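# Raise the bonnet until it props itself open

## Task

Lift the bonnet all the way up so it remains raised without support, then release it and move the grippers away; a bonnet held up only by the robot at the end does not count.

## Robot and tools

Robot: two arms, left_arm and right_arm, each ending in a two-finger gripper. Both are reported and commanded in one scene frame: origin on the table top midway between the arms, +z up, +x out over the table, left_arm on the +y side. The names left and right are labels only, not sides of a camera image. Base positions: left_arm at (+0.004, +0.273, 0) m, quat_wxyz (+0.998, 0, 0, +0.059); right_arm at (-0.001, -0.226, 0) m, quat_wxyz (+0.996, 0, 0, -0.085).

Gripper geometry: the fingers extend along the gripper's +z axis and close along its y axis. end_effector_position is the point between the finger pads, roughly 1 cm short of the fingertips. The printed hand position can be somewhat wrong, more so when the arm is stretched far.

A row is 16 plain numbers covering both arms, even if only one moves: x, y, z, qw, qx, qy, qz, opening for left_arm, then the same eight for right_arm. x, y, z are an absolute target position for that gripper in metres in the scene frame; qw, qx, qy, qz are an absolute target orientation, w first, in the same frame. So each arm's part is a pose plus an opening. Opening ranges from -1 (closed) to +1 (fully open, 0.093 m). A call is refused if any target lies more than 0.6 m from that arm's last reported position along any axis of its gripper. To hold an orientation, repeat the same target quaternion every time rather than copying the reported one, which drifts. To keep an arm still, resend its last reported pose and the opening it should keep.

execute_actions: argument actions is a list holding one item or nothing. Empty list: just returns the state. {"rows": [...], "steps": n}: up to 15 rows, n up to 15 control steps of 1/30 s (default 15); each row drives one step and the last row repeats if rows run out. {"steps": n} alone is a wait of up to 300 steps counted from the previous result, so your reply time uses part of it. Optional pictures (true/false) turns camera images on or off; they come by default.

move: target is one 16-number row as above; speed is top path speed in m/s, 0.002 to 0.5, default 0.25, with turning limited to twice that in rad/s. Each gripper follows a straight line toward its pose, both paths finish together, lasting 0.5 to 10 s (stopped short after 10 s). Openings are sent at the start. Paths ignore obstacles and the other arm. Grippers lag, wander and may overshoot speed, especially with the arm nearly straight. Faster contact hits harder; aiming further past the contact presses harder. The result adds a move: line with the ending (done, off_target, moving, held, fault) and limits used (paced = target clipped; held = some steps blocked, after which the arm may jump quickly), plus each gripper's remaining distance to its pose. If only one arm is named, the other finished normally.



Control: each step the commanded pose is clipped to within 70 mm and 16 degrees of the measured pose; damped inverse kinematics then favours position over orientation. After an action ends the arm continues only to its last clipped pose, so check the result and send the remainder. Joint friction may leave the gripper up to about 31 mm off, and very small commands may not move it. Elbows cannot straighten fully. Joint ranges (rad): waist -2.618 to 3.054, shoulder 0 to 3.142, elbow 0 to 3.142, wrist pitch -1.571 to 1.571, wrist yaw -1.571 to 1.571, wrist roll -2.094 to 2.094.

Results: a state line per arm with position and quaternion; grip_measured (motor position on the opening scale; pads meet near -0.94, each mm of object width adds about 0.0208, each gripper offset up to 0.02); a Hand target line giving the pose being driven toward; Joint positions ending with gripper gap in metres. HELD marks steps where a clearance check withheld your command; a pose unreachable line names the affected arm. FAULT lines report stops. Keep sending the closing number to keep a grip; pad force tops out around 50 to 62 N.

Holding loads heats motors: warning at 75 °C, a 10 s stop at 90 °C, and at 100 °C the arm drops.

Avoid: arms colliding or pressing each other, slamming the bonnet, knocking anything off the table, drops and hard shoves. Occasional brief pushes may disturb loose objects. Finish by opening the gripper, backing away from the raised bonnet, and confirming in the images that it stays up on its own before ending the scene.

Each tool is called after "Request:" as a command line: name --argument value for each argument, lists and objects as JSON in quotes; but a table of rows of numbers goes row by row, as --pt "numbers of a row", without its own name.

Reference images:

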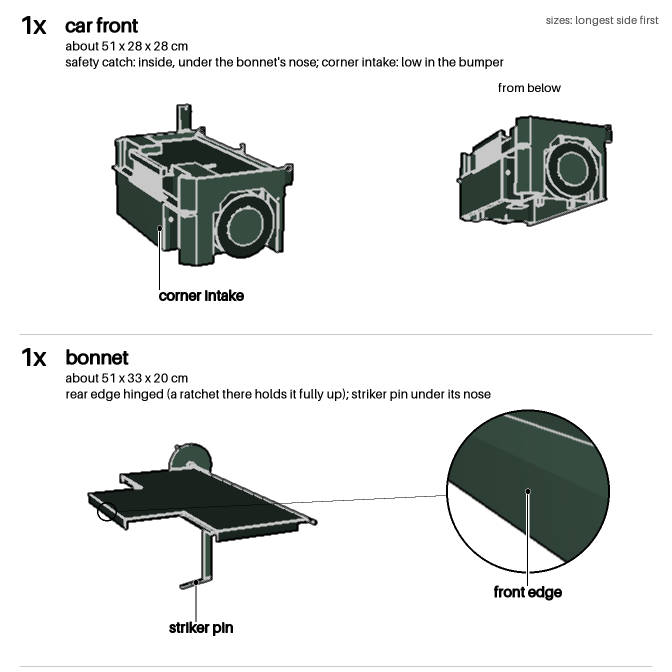

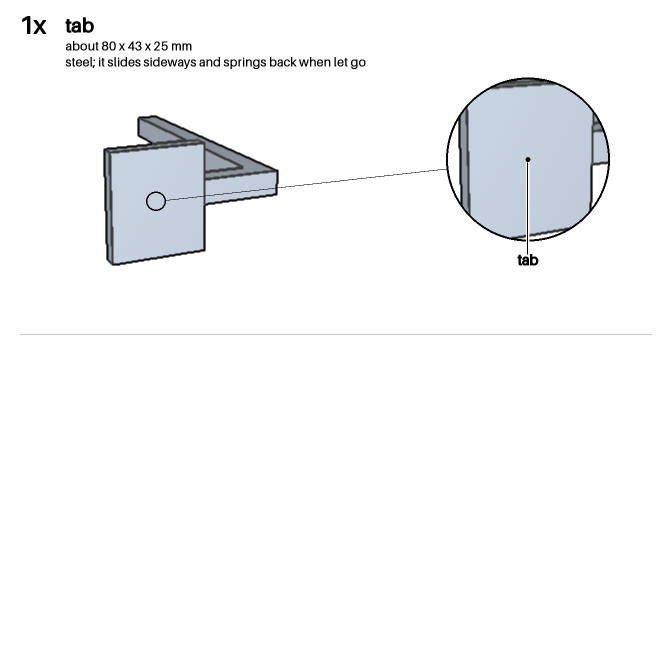

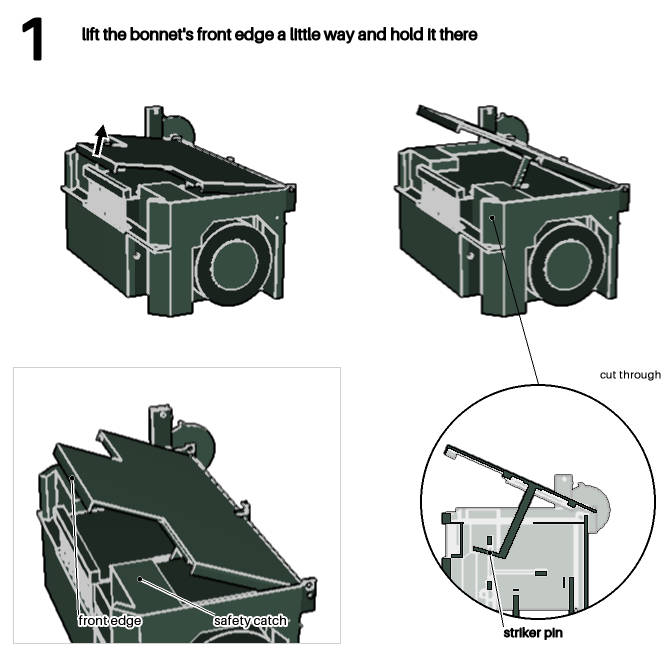

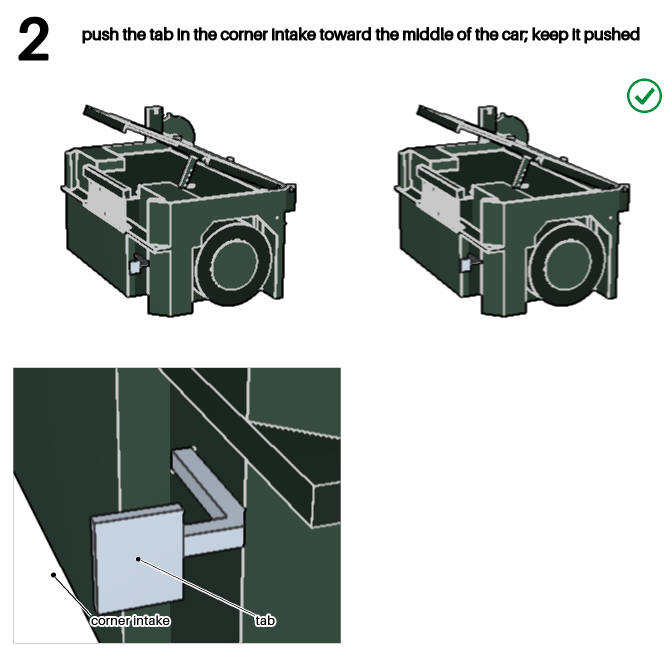

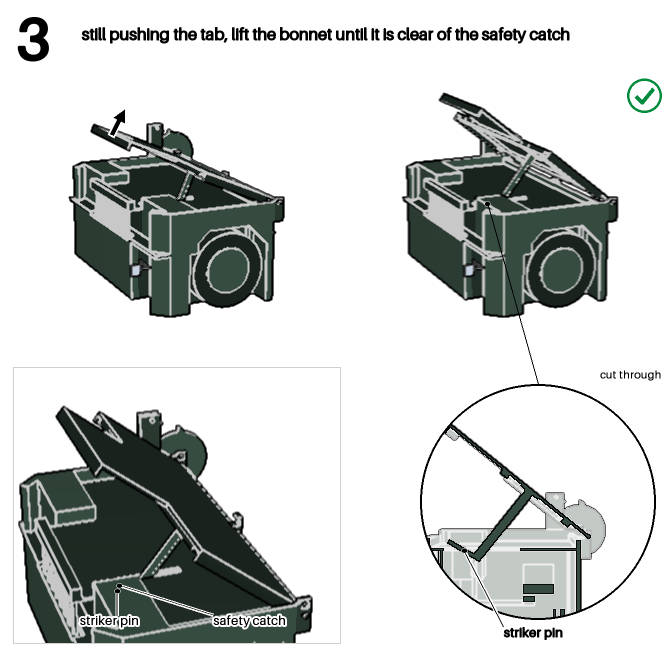

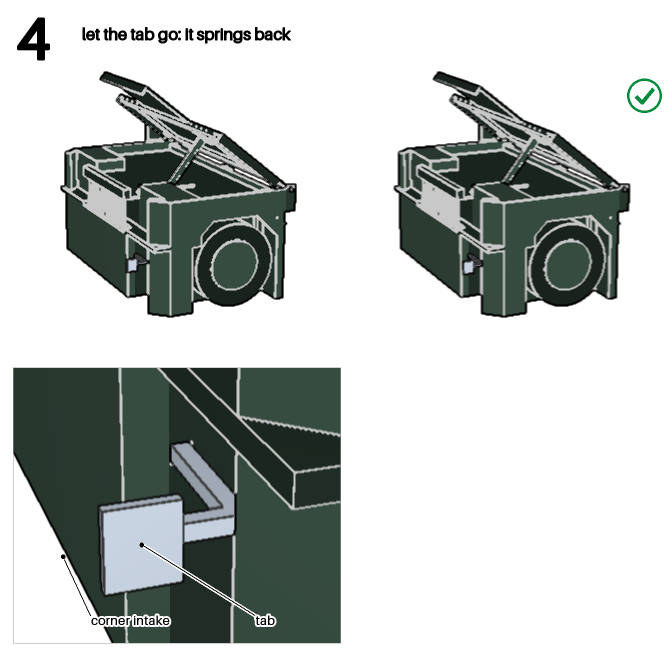

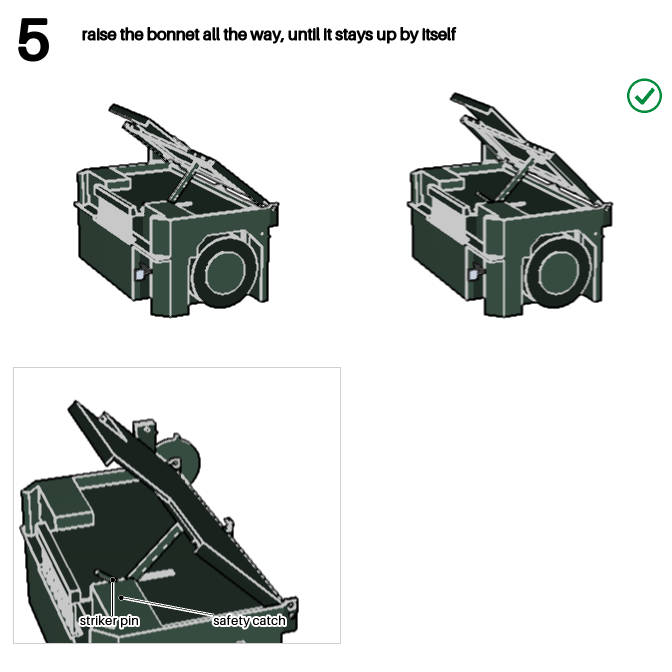

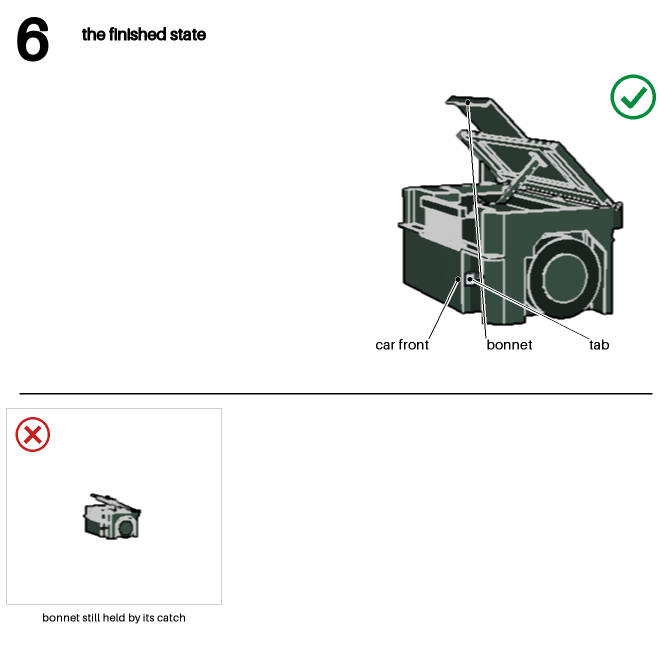

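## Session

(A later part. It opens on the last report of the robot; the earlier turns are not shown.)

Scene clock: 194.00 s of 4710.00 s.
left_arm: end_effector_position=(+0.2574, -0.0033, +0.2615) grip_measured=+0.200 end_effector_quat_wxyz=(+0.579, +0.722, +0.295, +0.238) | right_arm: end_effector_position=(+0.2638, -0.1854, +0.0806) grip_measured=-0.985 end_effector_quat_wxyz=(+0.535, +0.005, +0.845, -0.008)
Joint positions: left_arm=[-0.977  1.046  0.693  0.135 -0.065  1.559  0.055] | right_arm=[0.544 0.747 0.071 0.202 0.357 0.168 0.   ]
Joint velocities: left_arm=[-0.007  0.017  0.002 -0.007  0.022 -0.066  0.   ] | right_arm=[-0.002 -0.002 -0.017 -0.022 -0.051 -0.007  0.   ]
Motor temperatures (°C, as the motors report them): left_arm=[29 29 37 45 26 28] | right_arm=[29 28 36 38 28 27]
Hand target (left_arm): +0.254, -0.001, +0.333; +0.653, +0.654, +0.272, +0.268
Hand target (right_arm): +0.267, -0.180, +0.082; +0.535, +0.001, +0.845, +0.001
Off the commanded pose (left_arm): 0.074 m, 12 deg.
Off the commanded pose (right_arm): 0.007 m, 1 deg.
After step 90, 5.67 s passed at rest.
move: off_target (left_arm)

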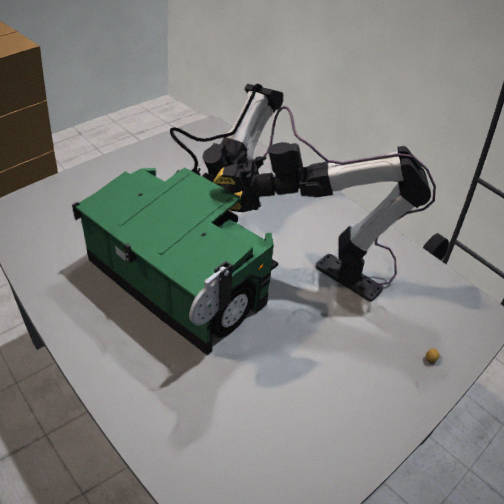

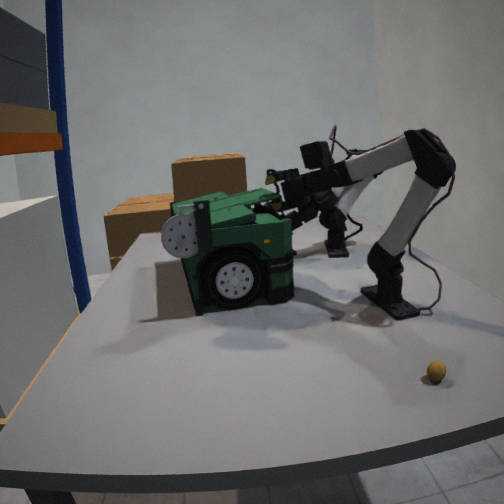

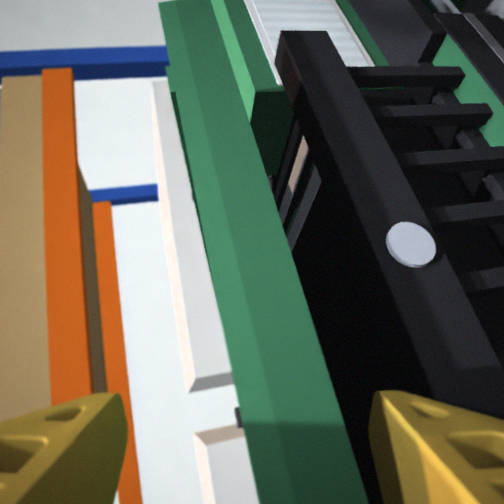

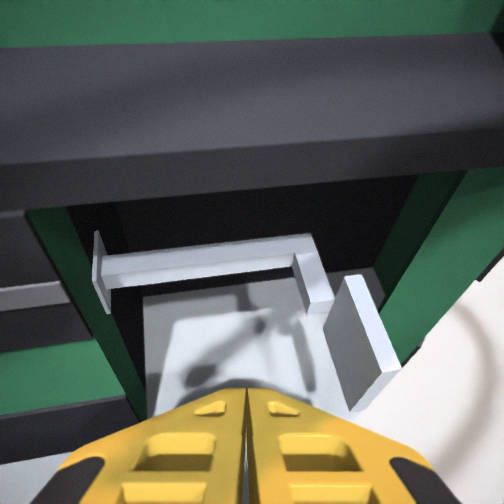

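Request:
move --target '[0.26,-0.008,0.29,0.653,0.653,0.27,0.27,0.2,0.235,-0.19,0.085,0.537,0,0.843,0,-1]' --speed 0.1

Request:
move --target '[0.26,-0.008,0.29,0.653,0.653,0.27,0.27,0.2,0.24,-0.26,0.083,0.529,-0.147,0.83,0.093,-1]' --speed 0.1

Request:
move --target '[0.26,-0.008,0.29,0.653,0.653,0.27,0.27,0.2,0.288,-0.242,0.08,0.529,-0.147,0.83,0.093,-1]' --speed 0.05

Scene clock: 207.97 s of 4710.00 s.
left_arm: end_effector_position=(+0.2587, -0.0033, +0.2669) grip_measured=+0.200 end_effector_quat_wxyz=(+0.621, +0.684, +0.285, +0.255) | right_arm: end_effector_position=(+0.2399, -0.1905, +0.0924) grip_measured=-0.985 end_effector_quat_wxyz=(+0.543, +0.001, +0.840, -0.000)
Joint positions: left_arm=[-0.977  1.046  0.601  0.347 -0.071  1.558  0.055] | right_arm=[ 0.561  0.397  0.071 -0.128  0.356  0.169  0.   ]
Joint velocities: left_arm=[ 0.002 -0.002  0.007  0.007 -0.051 -0.007 -0.   ] | right_arm=[ 0.007 -0.007 -0.002 -0.022  0.081 -0.007  0.   ]
Motor temperatures (°C, as the motors report them): left_arm=[29 30 40 49 26 28] | right_arm=[29 28 37 39 28 27]
Hand target (left_arm): +0.258, -0.006, +0.290; +0.653, +0.654, +0.272, +0.268
Hand target (right_arm): +0.236, -0.190, +0.085; +0.537, +0.000, +0.844, +0.000
Off the commanded pose (left_arm): 0.024 m, 6 deg.
Off the commanded pose (right_arm): 0.009 m, 1 deg.
After step 90, 9.20 s passed at rest.
move: off_target (left_arm)

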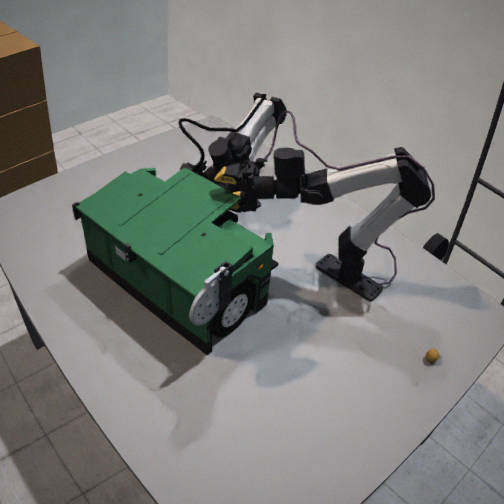

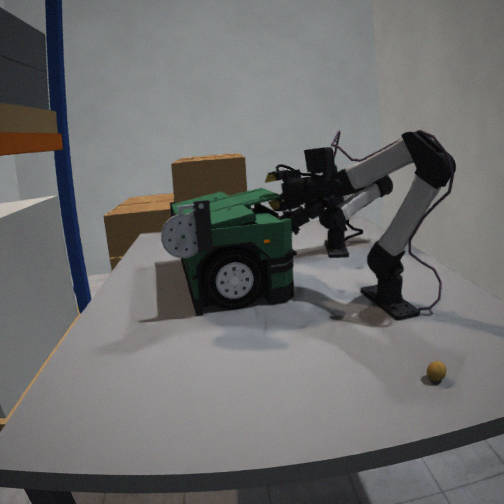

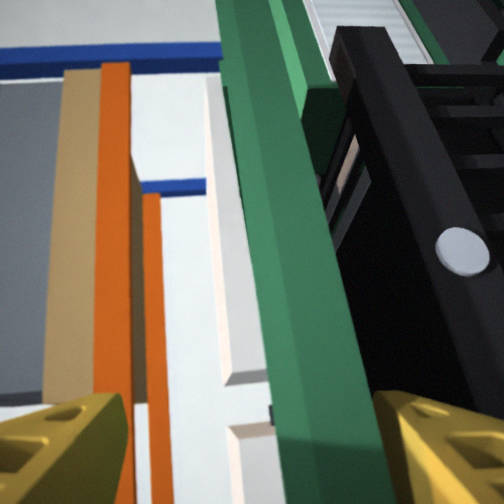

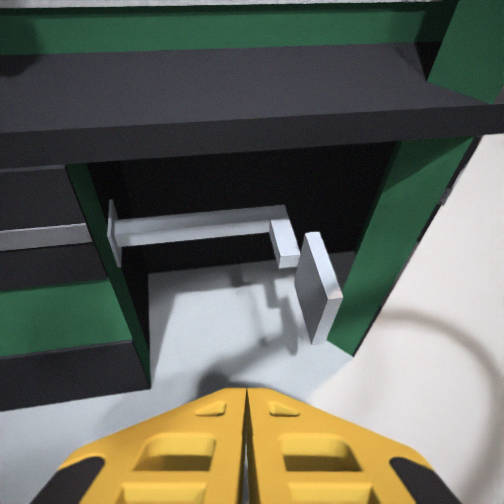

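Scene clock: 210.37 s of 4710.00 s.
left_arm: end_effector_position=(+0.2588, -0.0033, +0.2669) grip_measured=+0.200 end_effector_quat_wxyz=(+0.621, +0.684, +0.285, +0.255) | right_arm: end_effector_position=(+0.2373, -0.2578, +0.0772) grip_measured=-0.985 end_effector_quat_wxyz=(+0.523, -0.148, +0.835, +0.086)
Joint positions: left_arm=[-0.977  1.046  0.601  0.347 -0.071  1.558  0.055] | right_arm=[-0.539  0.845  0.161 -0.088 -0.891 -0.662  0.   ]
Joint velocities: left_arm=[ 0.002 -0.017 -0.017  0.007 -0.037 -0.022  0.   ] | right_arm=[-0.022  0.002 -0.002  0.037 -0.037 -0.051  0.   ]
Motor temperatures (°C, as the motors report them): left_arm=[29 30 40 49 26 28] | right_arm=[29 28 38 39 28 27]
Hand target (left_arm): +0.258, -0.006, +0.290; +0.653, +0.655, +0.271, +0.268
Hand target (right_arm): +0.241, -0.262, +0.083; +0.528, -0.151, +0.832, +0.084
Off the commanded pose (left_arm): 0.024 m, 6 deg.
Off the commanded pose (right_arm): 0.007 m, 1 deg.
move: off_target (left_arm)

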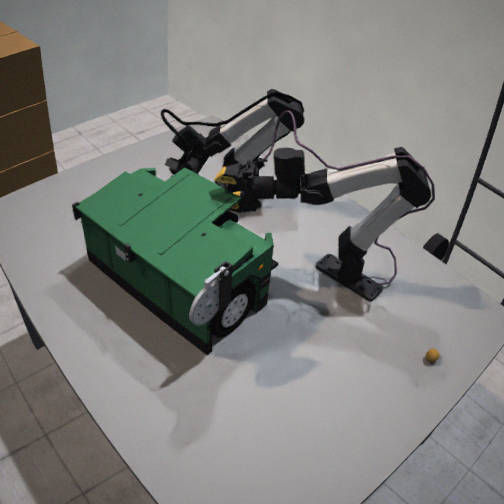

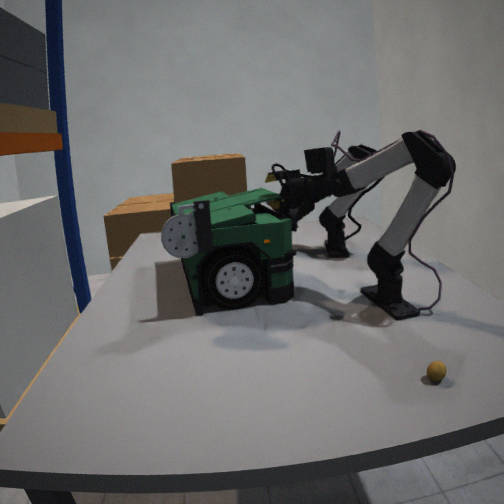

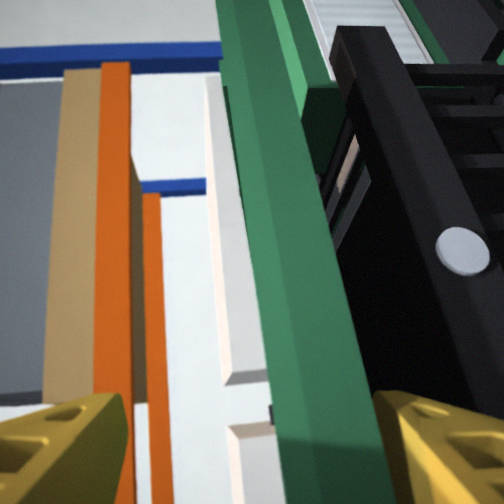

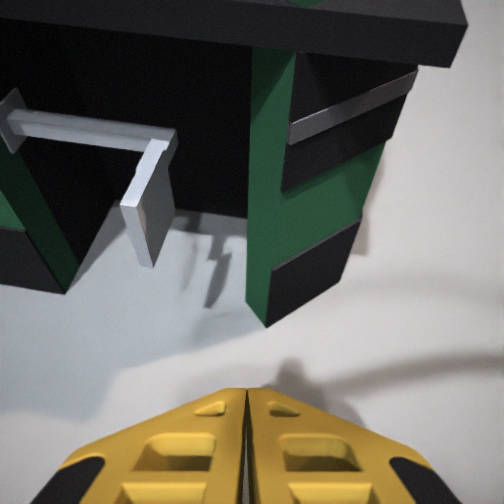

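Scene clock: 211.97 s of 4710.00 s.
left_arm: end_effector_position=(+0.2589, -0.0032, +0.2669) grip_measured=+0.200 end_effector_quat_wxyz=(+0.621, +0.684, +0.285, +0.255) | right_arm: end_effector_position=(+0.2774, -0.2379, +0.0727) grip_measured=-0.985 end_effector_quat_wxyz=(+0.521, -0.144, +0.835, +0.103)
Joint positions: left_arm=[-0.977  1.046  0.601  0.347 -0.072  1.558  0.055] | right_arm=[-0.28   1.071  0.161  0.296 -0.714 -0.409  0.   ]
Joint velocities: left_arm=[-0.017  0.002 -0.012  0.007 -0.081 -0.022  0.   ] | right_arm=[-0.007 -0.017 -0.002  0.037  0.007  0.037  0.   ]
Motor temperatures (°C, as the motors report them): left_arm=[29 30 40 49 26 28] | right_arm=[29 28 38 39 28 27]
Hand target (left_arm): +0.259, -0.006, +0.290; +0.653, +0.654, +0.271, +0.269
Hand target (right_arm): +0.286, -0.241, +0.081; +0.529, -0.147, +0.830, +0.095
Off the commanded pose (left_arm): 0.024 m, 6 deg.
Off the commanded pose (right_arm): 0.013 m, 2 deg.
move: off_target (left_arm, right_arm)

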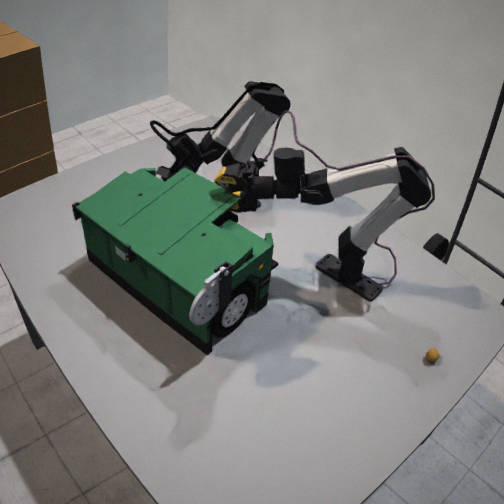

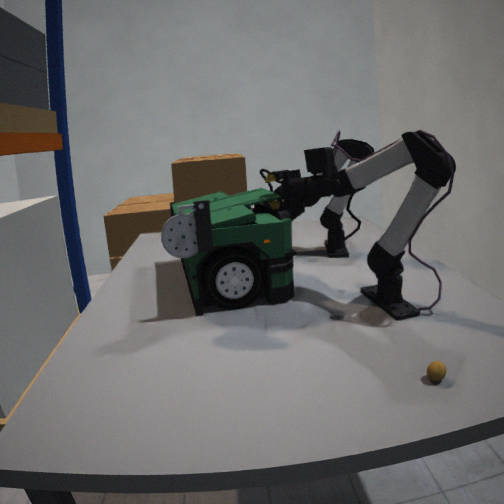

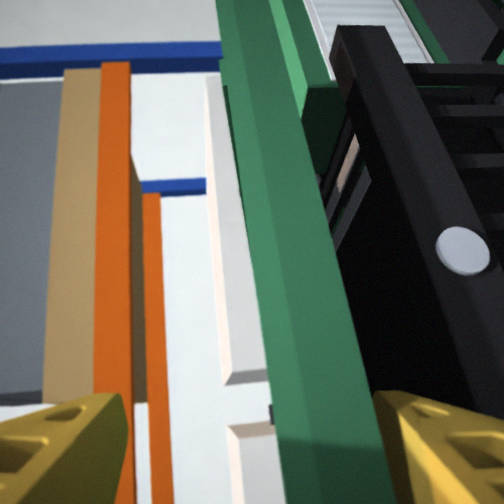

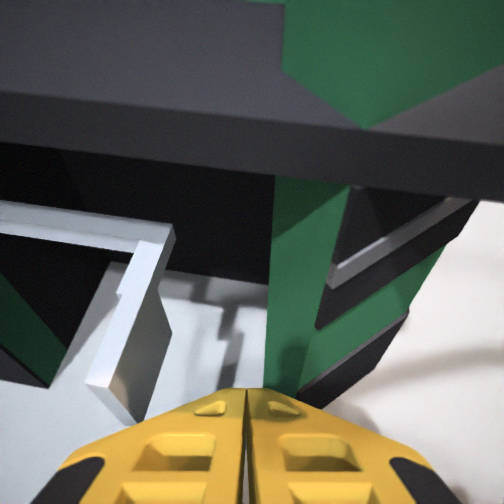

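Request:
move --target '[0.26,-0.008,0.29,0.653,0.653,0.27,0.27,0.2,0.292,-0.236,0.108,0.529,-0.147,0.83,0.093,-1]' --speed 0.04

Request:
move --target '[0.26,-0.008,0.29,0.653,0.653,0.27,0.27,0.2,0.288,-0.18,0.104,0.529,-0.147,0.83,0.093,-1]' --speed 0.03

Scene clock: 217.47 s of 4710.00 s.
left_arm: end_effector_position=(+0.2589, -0.0031, +0.2669) grip_measured=+0.200 end_effector_quat_wxyz=(+0.621, +0.684, +0.285, +0.255) | right_arm: end_effector_position=(+0.2880, -0.2354, +0.0983) grip_measured=-0.985 end_effector_quat_wxyz=(+0.524, -0.146, +0.833, +0.099)
Joint positions: left_arm=[-0.977  1.046  0.601  0.347 -0.072  1.558  0.055] | right_arm=[-0.235  1.005  0.25   0.169 -0.675 -0.38   0.   ]
Joint velocities: left_arm=[-0.012 -0.012 -0.002  0.022 -0.051  0.022 -0.   ] | right_arm=[ 0.007  0.012 -0.022 -0.022 -0.066  0.066  0.   ]
Motor temperatures (°C, as the motors report them): left_arm=[29 30 40 50 26 28] | right_arm=[29 28 38 39 28 27]
Hand target (left_arm): +0.258, -0.006, +0.290; +0.653, +0.655, +0.271, +0.269
Hand target (right_arm): +0.292, -0.236, +0.108; +0.530, -0.147, +0.830, +0.094
Off the commanded pose (left_arm): 0.024 m, 6 deg.
Off the commanded pose (right_arm): 0.011 m, 1 deg.
After step 90, 1.03 s passed at rest.
move: off_target (left_arm, right_arm)

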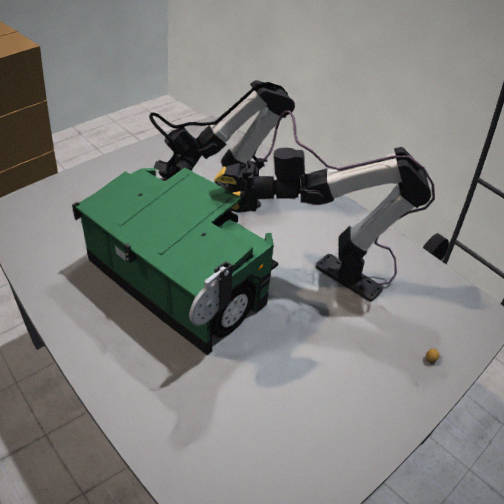

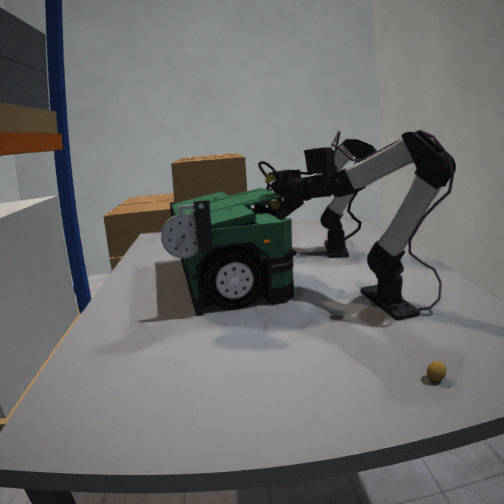

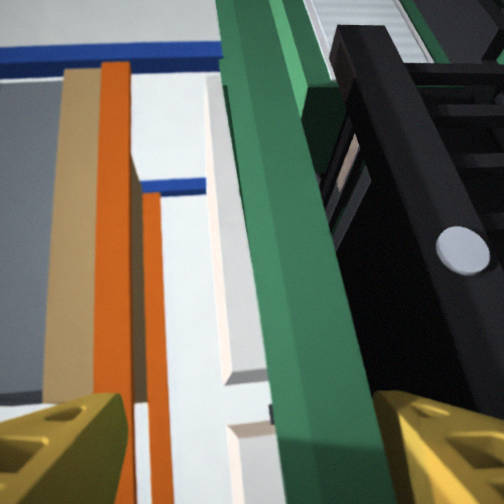

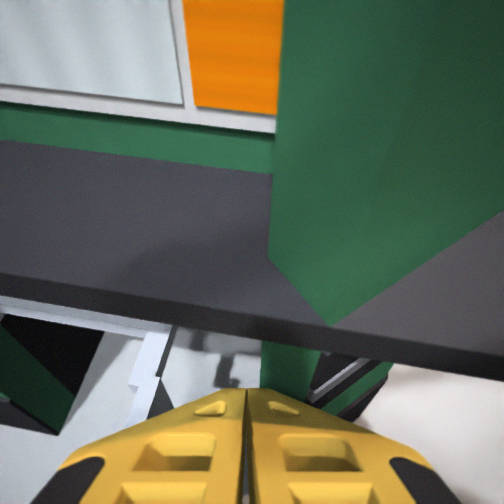

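Scene clock: 219.67 s of 4710.00 s.
left_arm: end_effector_position=(+0.2590, -0.0031, +0.2670) grip_measured=+0.200 end_effector_quat_wxyz=(+0.621, +0.684, +0.285, +0.255) | right_arm: end_effector_position=(+0.2878, -0.2297, +0.1009) grip_measured=-0.985 end_effector_quat_wxyz=(+0.514, -0.088, +0.854, -0.003)
Joint positions: left_arm=[-0.977  1.046  0.601  0.348 -0.073  1.558  0.055] | right_arm=[ 0.044  0.835  0.217  0.115 -0.195 -0.215  0.   ]
Joint velocities: left_arm=[-0.012  0.007 -0.012  0.007  0.037 -0.007 -0.   ] | right_arm=[ 0.012 -0.046  0.012 -0.051 -0.007  0.022  0.   ]
Motor temperatures (°C, as the motors report them): left_arm=[29 30 40 50 26 28] | right_arm=[29 28 38 39 28 27]
Hand target (left_arm): +0.258, -0.006, +0.290; +0.653, +0.655, +0.271, +0.269
Hand target (right_arm): +0.283, -0.184, +0.105; +0.525, -0.145, +0.834, +0.091
Off the commanded pose (left_arm): 0.023 m, 6 deg.
Off the commanded pose (right_arm): 0.050 m, 13 deg.
move: off_target (left_arm, right_arm)

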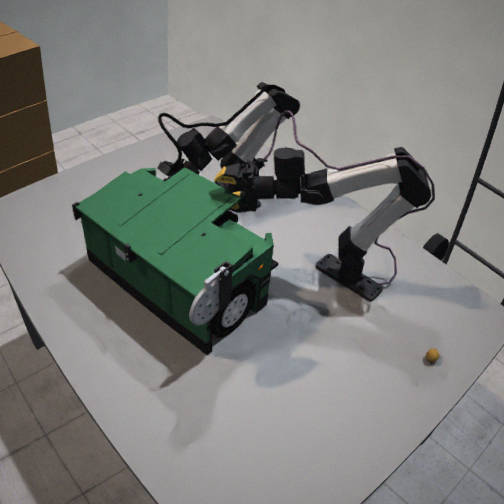

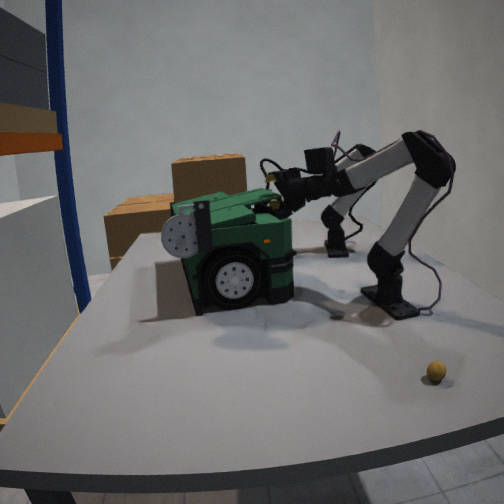

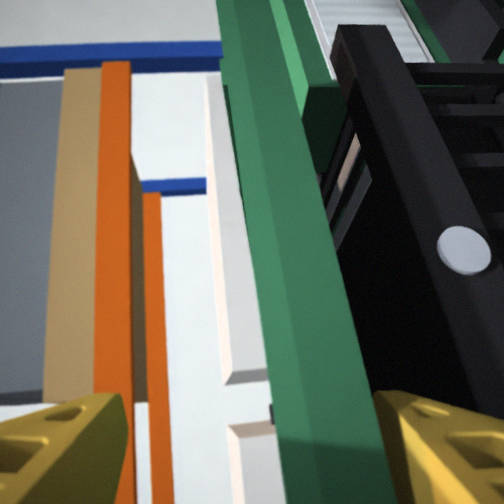

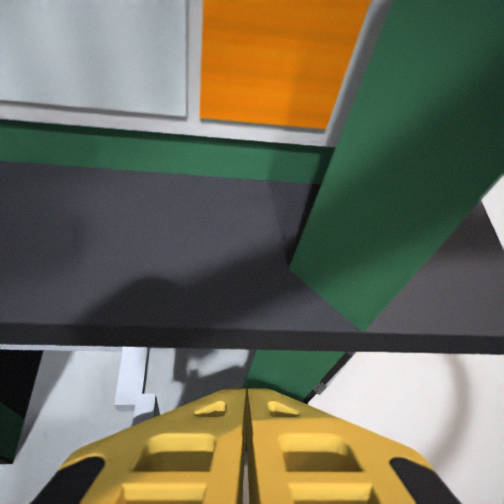

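Request:
move --target '[0.26,-0.006,0.34,0.757,0.53,0.219,0.313,0.2,0.288,-0.232,0.104,0.529,-0.147,0.83,0.093,-1]' --speed 0.03

Scene clock: 245.50 s of 4710.00 s.
left_arm: end_effector_position=(+0.2626, -0.0073, +0.2740) grip_measured=+0.200 end_effector_quat_wxyz=(+0.683, +0.622, +0.252, +0.288) | right_arm: end_effector_position=(+0.2792, -0.2291, +0.0926) grip_measured=-0.985 end_effector_quat_wxyz=(+0.516, -0.141, +0.840, +0.094)
Joint positions: left_arm=[-0.977  1.143  0.478  0.766 -0.073  1.592  0.055] | right_arm=[-0.202  0.938  0.217  0.13  -0.628 -0.361  0.   ]
Joint velocities: left_arm=[-0.012  0.022 -0.012 -0.022 -0.022 -0.081 -0.   ] | right_arm=[-0.007 -0.032  0.002  0.066 -0.022  0.037  0.   ]
Motor temperatures (°C, as the motors report them): left_arm=[29 29 39 55 26 28] | right_arm=[30 28 38 42 30 27]
Hand target (left_arm): +0.255, +0.000, +0.336; +0.754, +0.536, +0.222, +0.309
Hand target (right_arm): +0.287, -0.233, +0.104; +0.527, -0.148, +0.832, +0.091
Off the commanded pose (left_arm): 0.066 m, 14 deg.
Off the commanded pose (right_arm): 0.015 m, 2 deg.
After step 90, 15.17 s passed at rest.
move: off_target (left_arm, right_arm)

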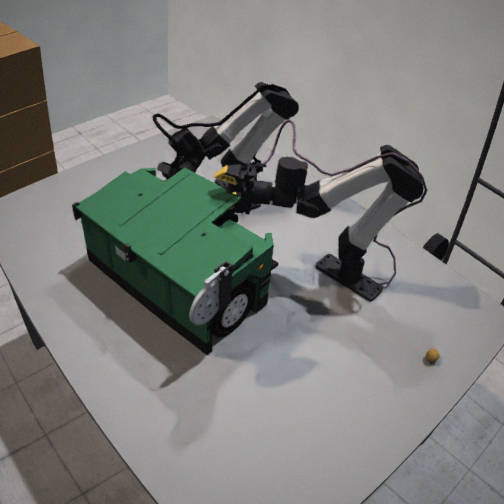

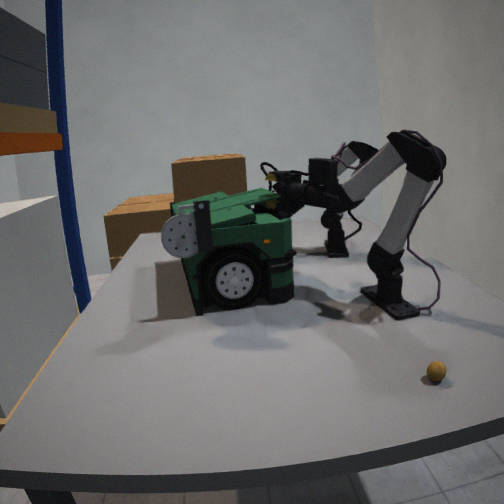

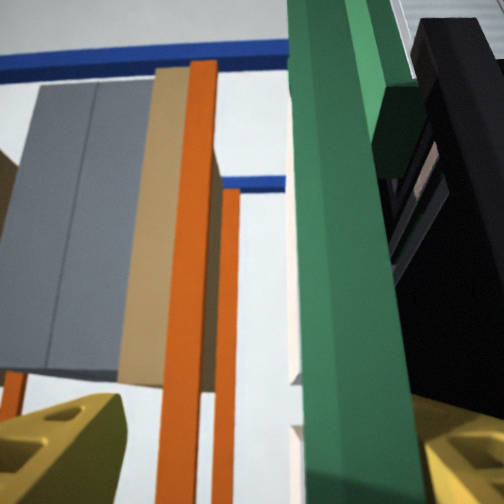

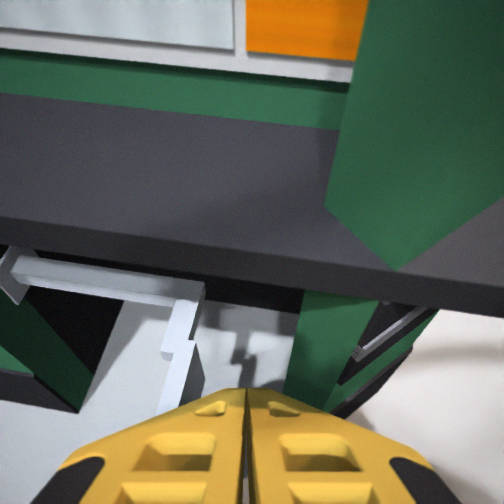

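Request:
move --target '[0.26,-0.006,0.29,0.68,0.625,0.255,0.285,0.2,0.285,-0.16,0.102,0.505,-0.288,0.792,0.184,-1]' --speed 0.04

Scene clock: 256.13 s of 4710.00 s.
left_arm: end_effector_position=(+0.2613, -0.0058, +0.2704) grip_measured=+0.200 end_effector_quat_wxyz=(+0.664, +0.642, +0.259, +0.282) | right_arm: end_effector_position=(+0.2810, -0.2210, +0.0930) grip_measured=-0.985 end_effector_quat_wxyz=(+0.490, -0.206, +0.844, +0.071)
Joint positions: left_arm=[-0.977  1.105  0.503  0.644 -0.073  1.592  0.055] | right_arm=[-0.151  0.955  0.286  0.009 -0.59  -0.504  0.   ]
Joint velocities: left_arm=[ 0.012  0.012  0.002  0.007  0.022 -0.022 -0.   ] | right_arm=[-0.002  0.007  0.017  0.007 -0.022 -0.051  0.   ]
Motor temperatures (°C, as the motors report them): left_arm=[29 30 40 56 26 28] | right_arm=[31 28 40 41 30 27]
Hand target (left_arm): +0.260, -0.005, +0.290; +0.680, +0.625, +0.255, +0.285
Hand target (right_arm): +0.275, -0.168, +0.104; +0.500, -0.279, +0.801, +0.174
Off the commanded pose (left_arm): 0.020 m, 3 deg.
Off the commanded pose (right_arm): 0.062 m, 17 deg; orientation clipped at the last step of the last action.
After step 90, 2.90 s passed at rest.
move: off_target (left_arm, right_arm); limits=paced

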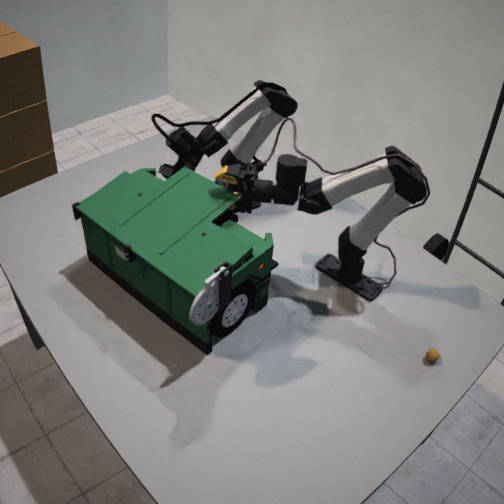

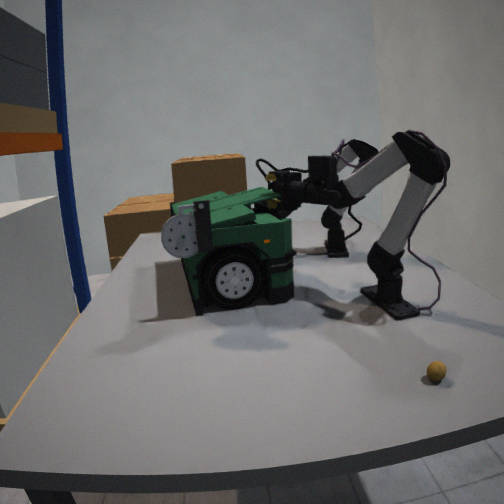

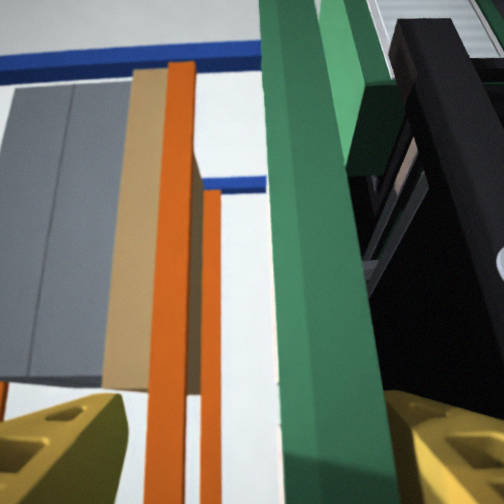

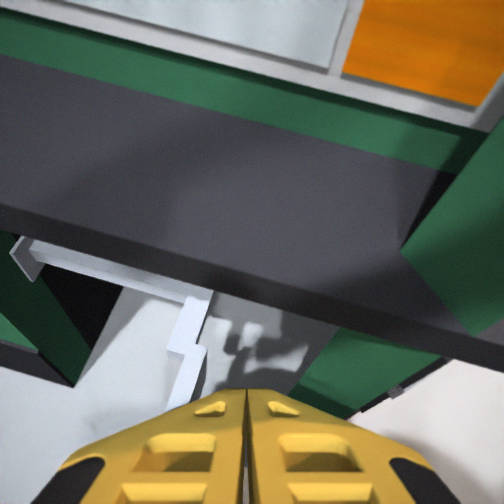

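Request:
move --target '[0.262,-0.006,0.33,0.72,0.58,0.235,0.3,0.2,0.28,-0.15,0.102,0.505,-0.288,0.792,0.184,-1]' --speed 0.04

Scene clock: 265.93 s of 4710.00 s.
left_arm: end_effector_position=(+0.2615, -0.0067, +0.2721) grip_measured=+0.200 end_effector_quat_wxyz=(+0.665, +0.643, +0.258, +0.281) | right_arm: end_effector_position=(+0.2770, -0.1615, +0.0923) grip_measured=-0.986 end_effector_quat_wxyz=(+0.491, -0.264, +0.815, +0.159)
Joint positions: left_arm=[-0.977  1.105  0.511  0.636 -0.07   1.593  0.055] | right_arm=[ 0.027  1.003  0.261  0.107 -0.662 -0.424  0.   ]
Joint velocities: left_arm=[ 0.002  0.027 -0.007 -0.022  0.066 -0.007 -0.   ] | right_arm=[ 0.007  0.007  0.002  0.007  0.022 -0.081  0.   ]
Motor temperatures (°C, as the motors report them): left_arm=[29 30 41 55 26 28] | right_arm=[32 28 40 41 32 27]
Hand target (left_arm): +0.258, -0.002, +0.328; +0.719, +0.581, +0.235, +0.299
Hand target (right_arm): +0.278, -0.150, +0.102; +0.503, -0.288, +0.794, +0.185
Off the commanded pose (left_arm): 0.058 m, 10 deg.
Off the commanded pose (right_arm): 0.015 m, 5 deg.
After step 90, 0.60 s passed at rest.
move: off_target (left_arm, right_arm); limits=paced

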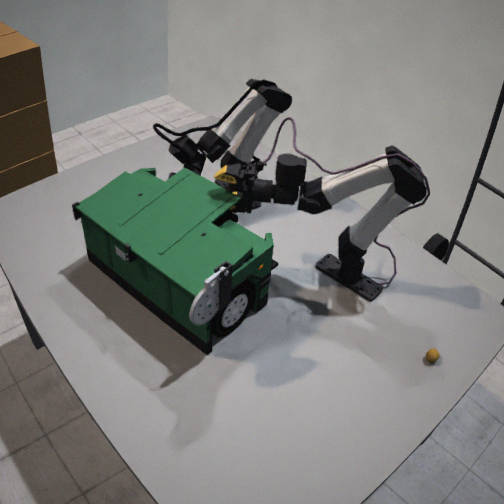

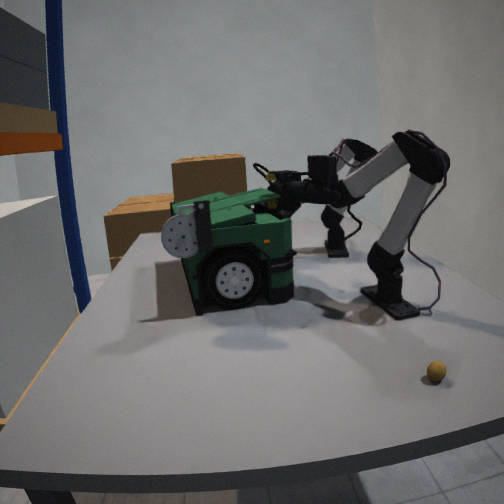

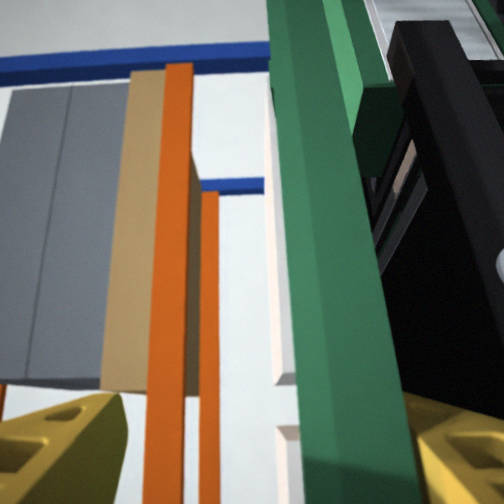

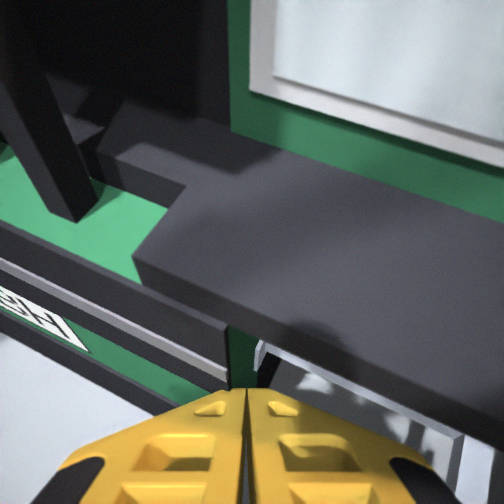

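Request:
zoom_image --camera "cam_left_wrist" --region '[300,60,504,300]'

Request:
zoom_image --camera "cam_low" --region '[150,150,350,320]'

Region (300, 60, 504, 300) of cam_left_wrist's 504x504 image, scaled by 2.100, with more detail than that image has; it fills the left 428 columns of this view, and the rest is white.

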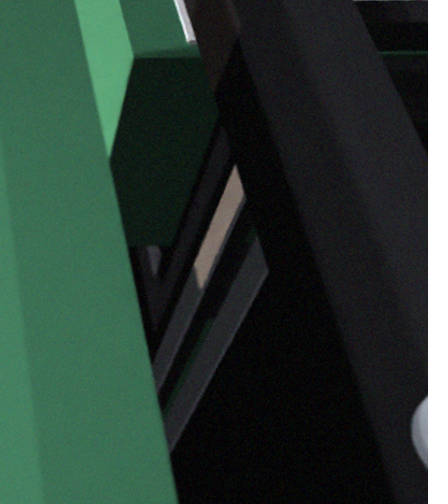

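Region (150, 150, 350, 320) of cam_low's 504x504 image, scaled by 2.520, with more detail than that image has; it fills the top 428 rows of this view, and the rest is white.

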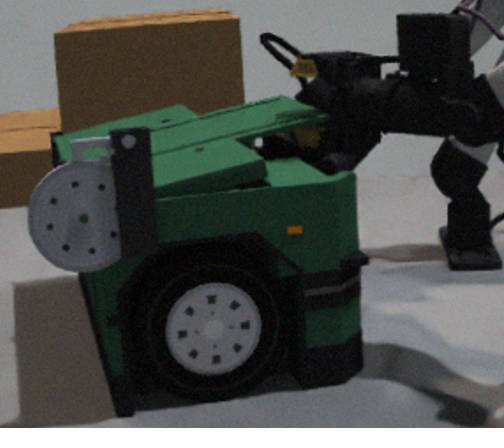

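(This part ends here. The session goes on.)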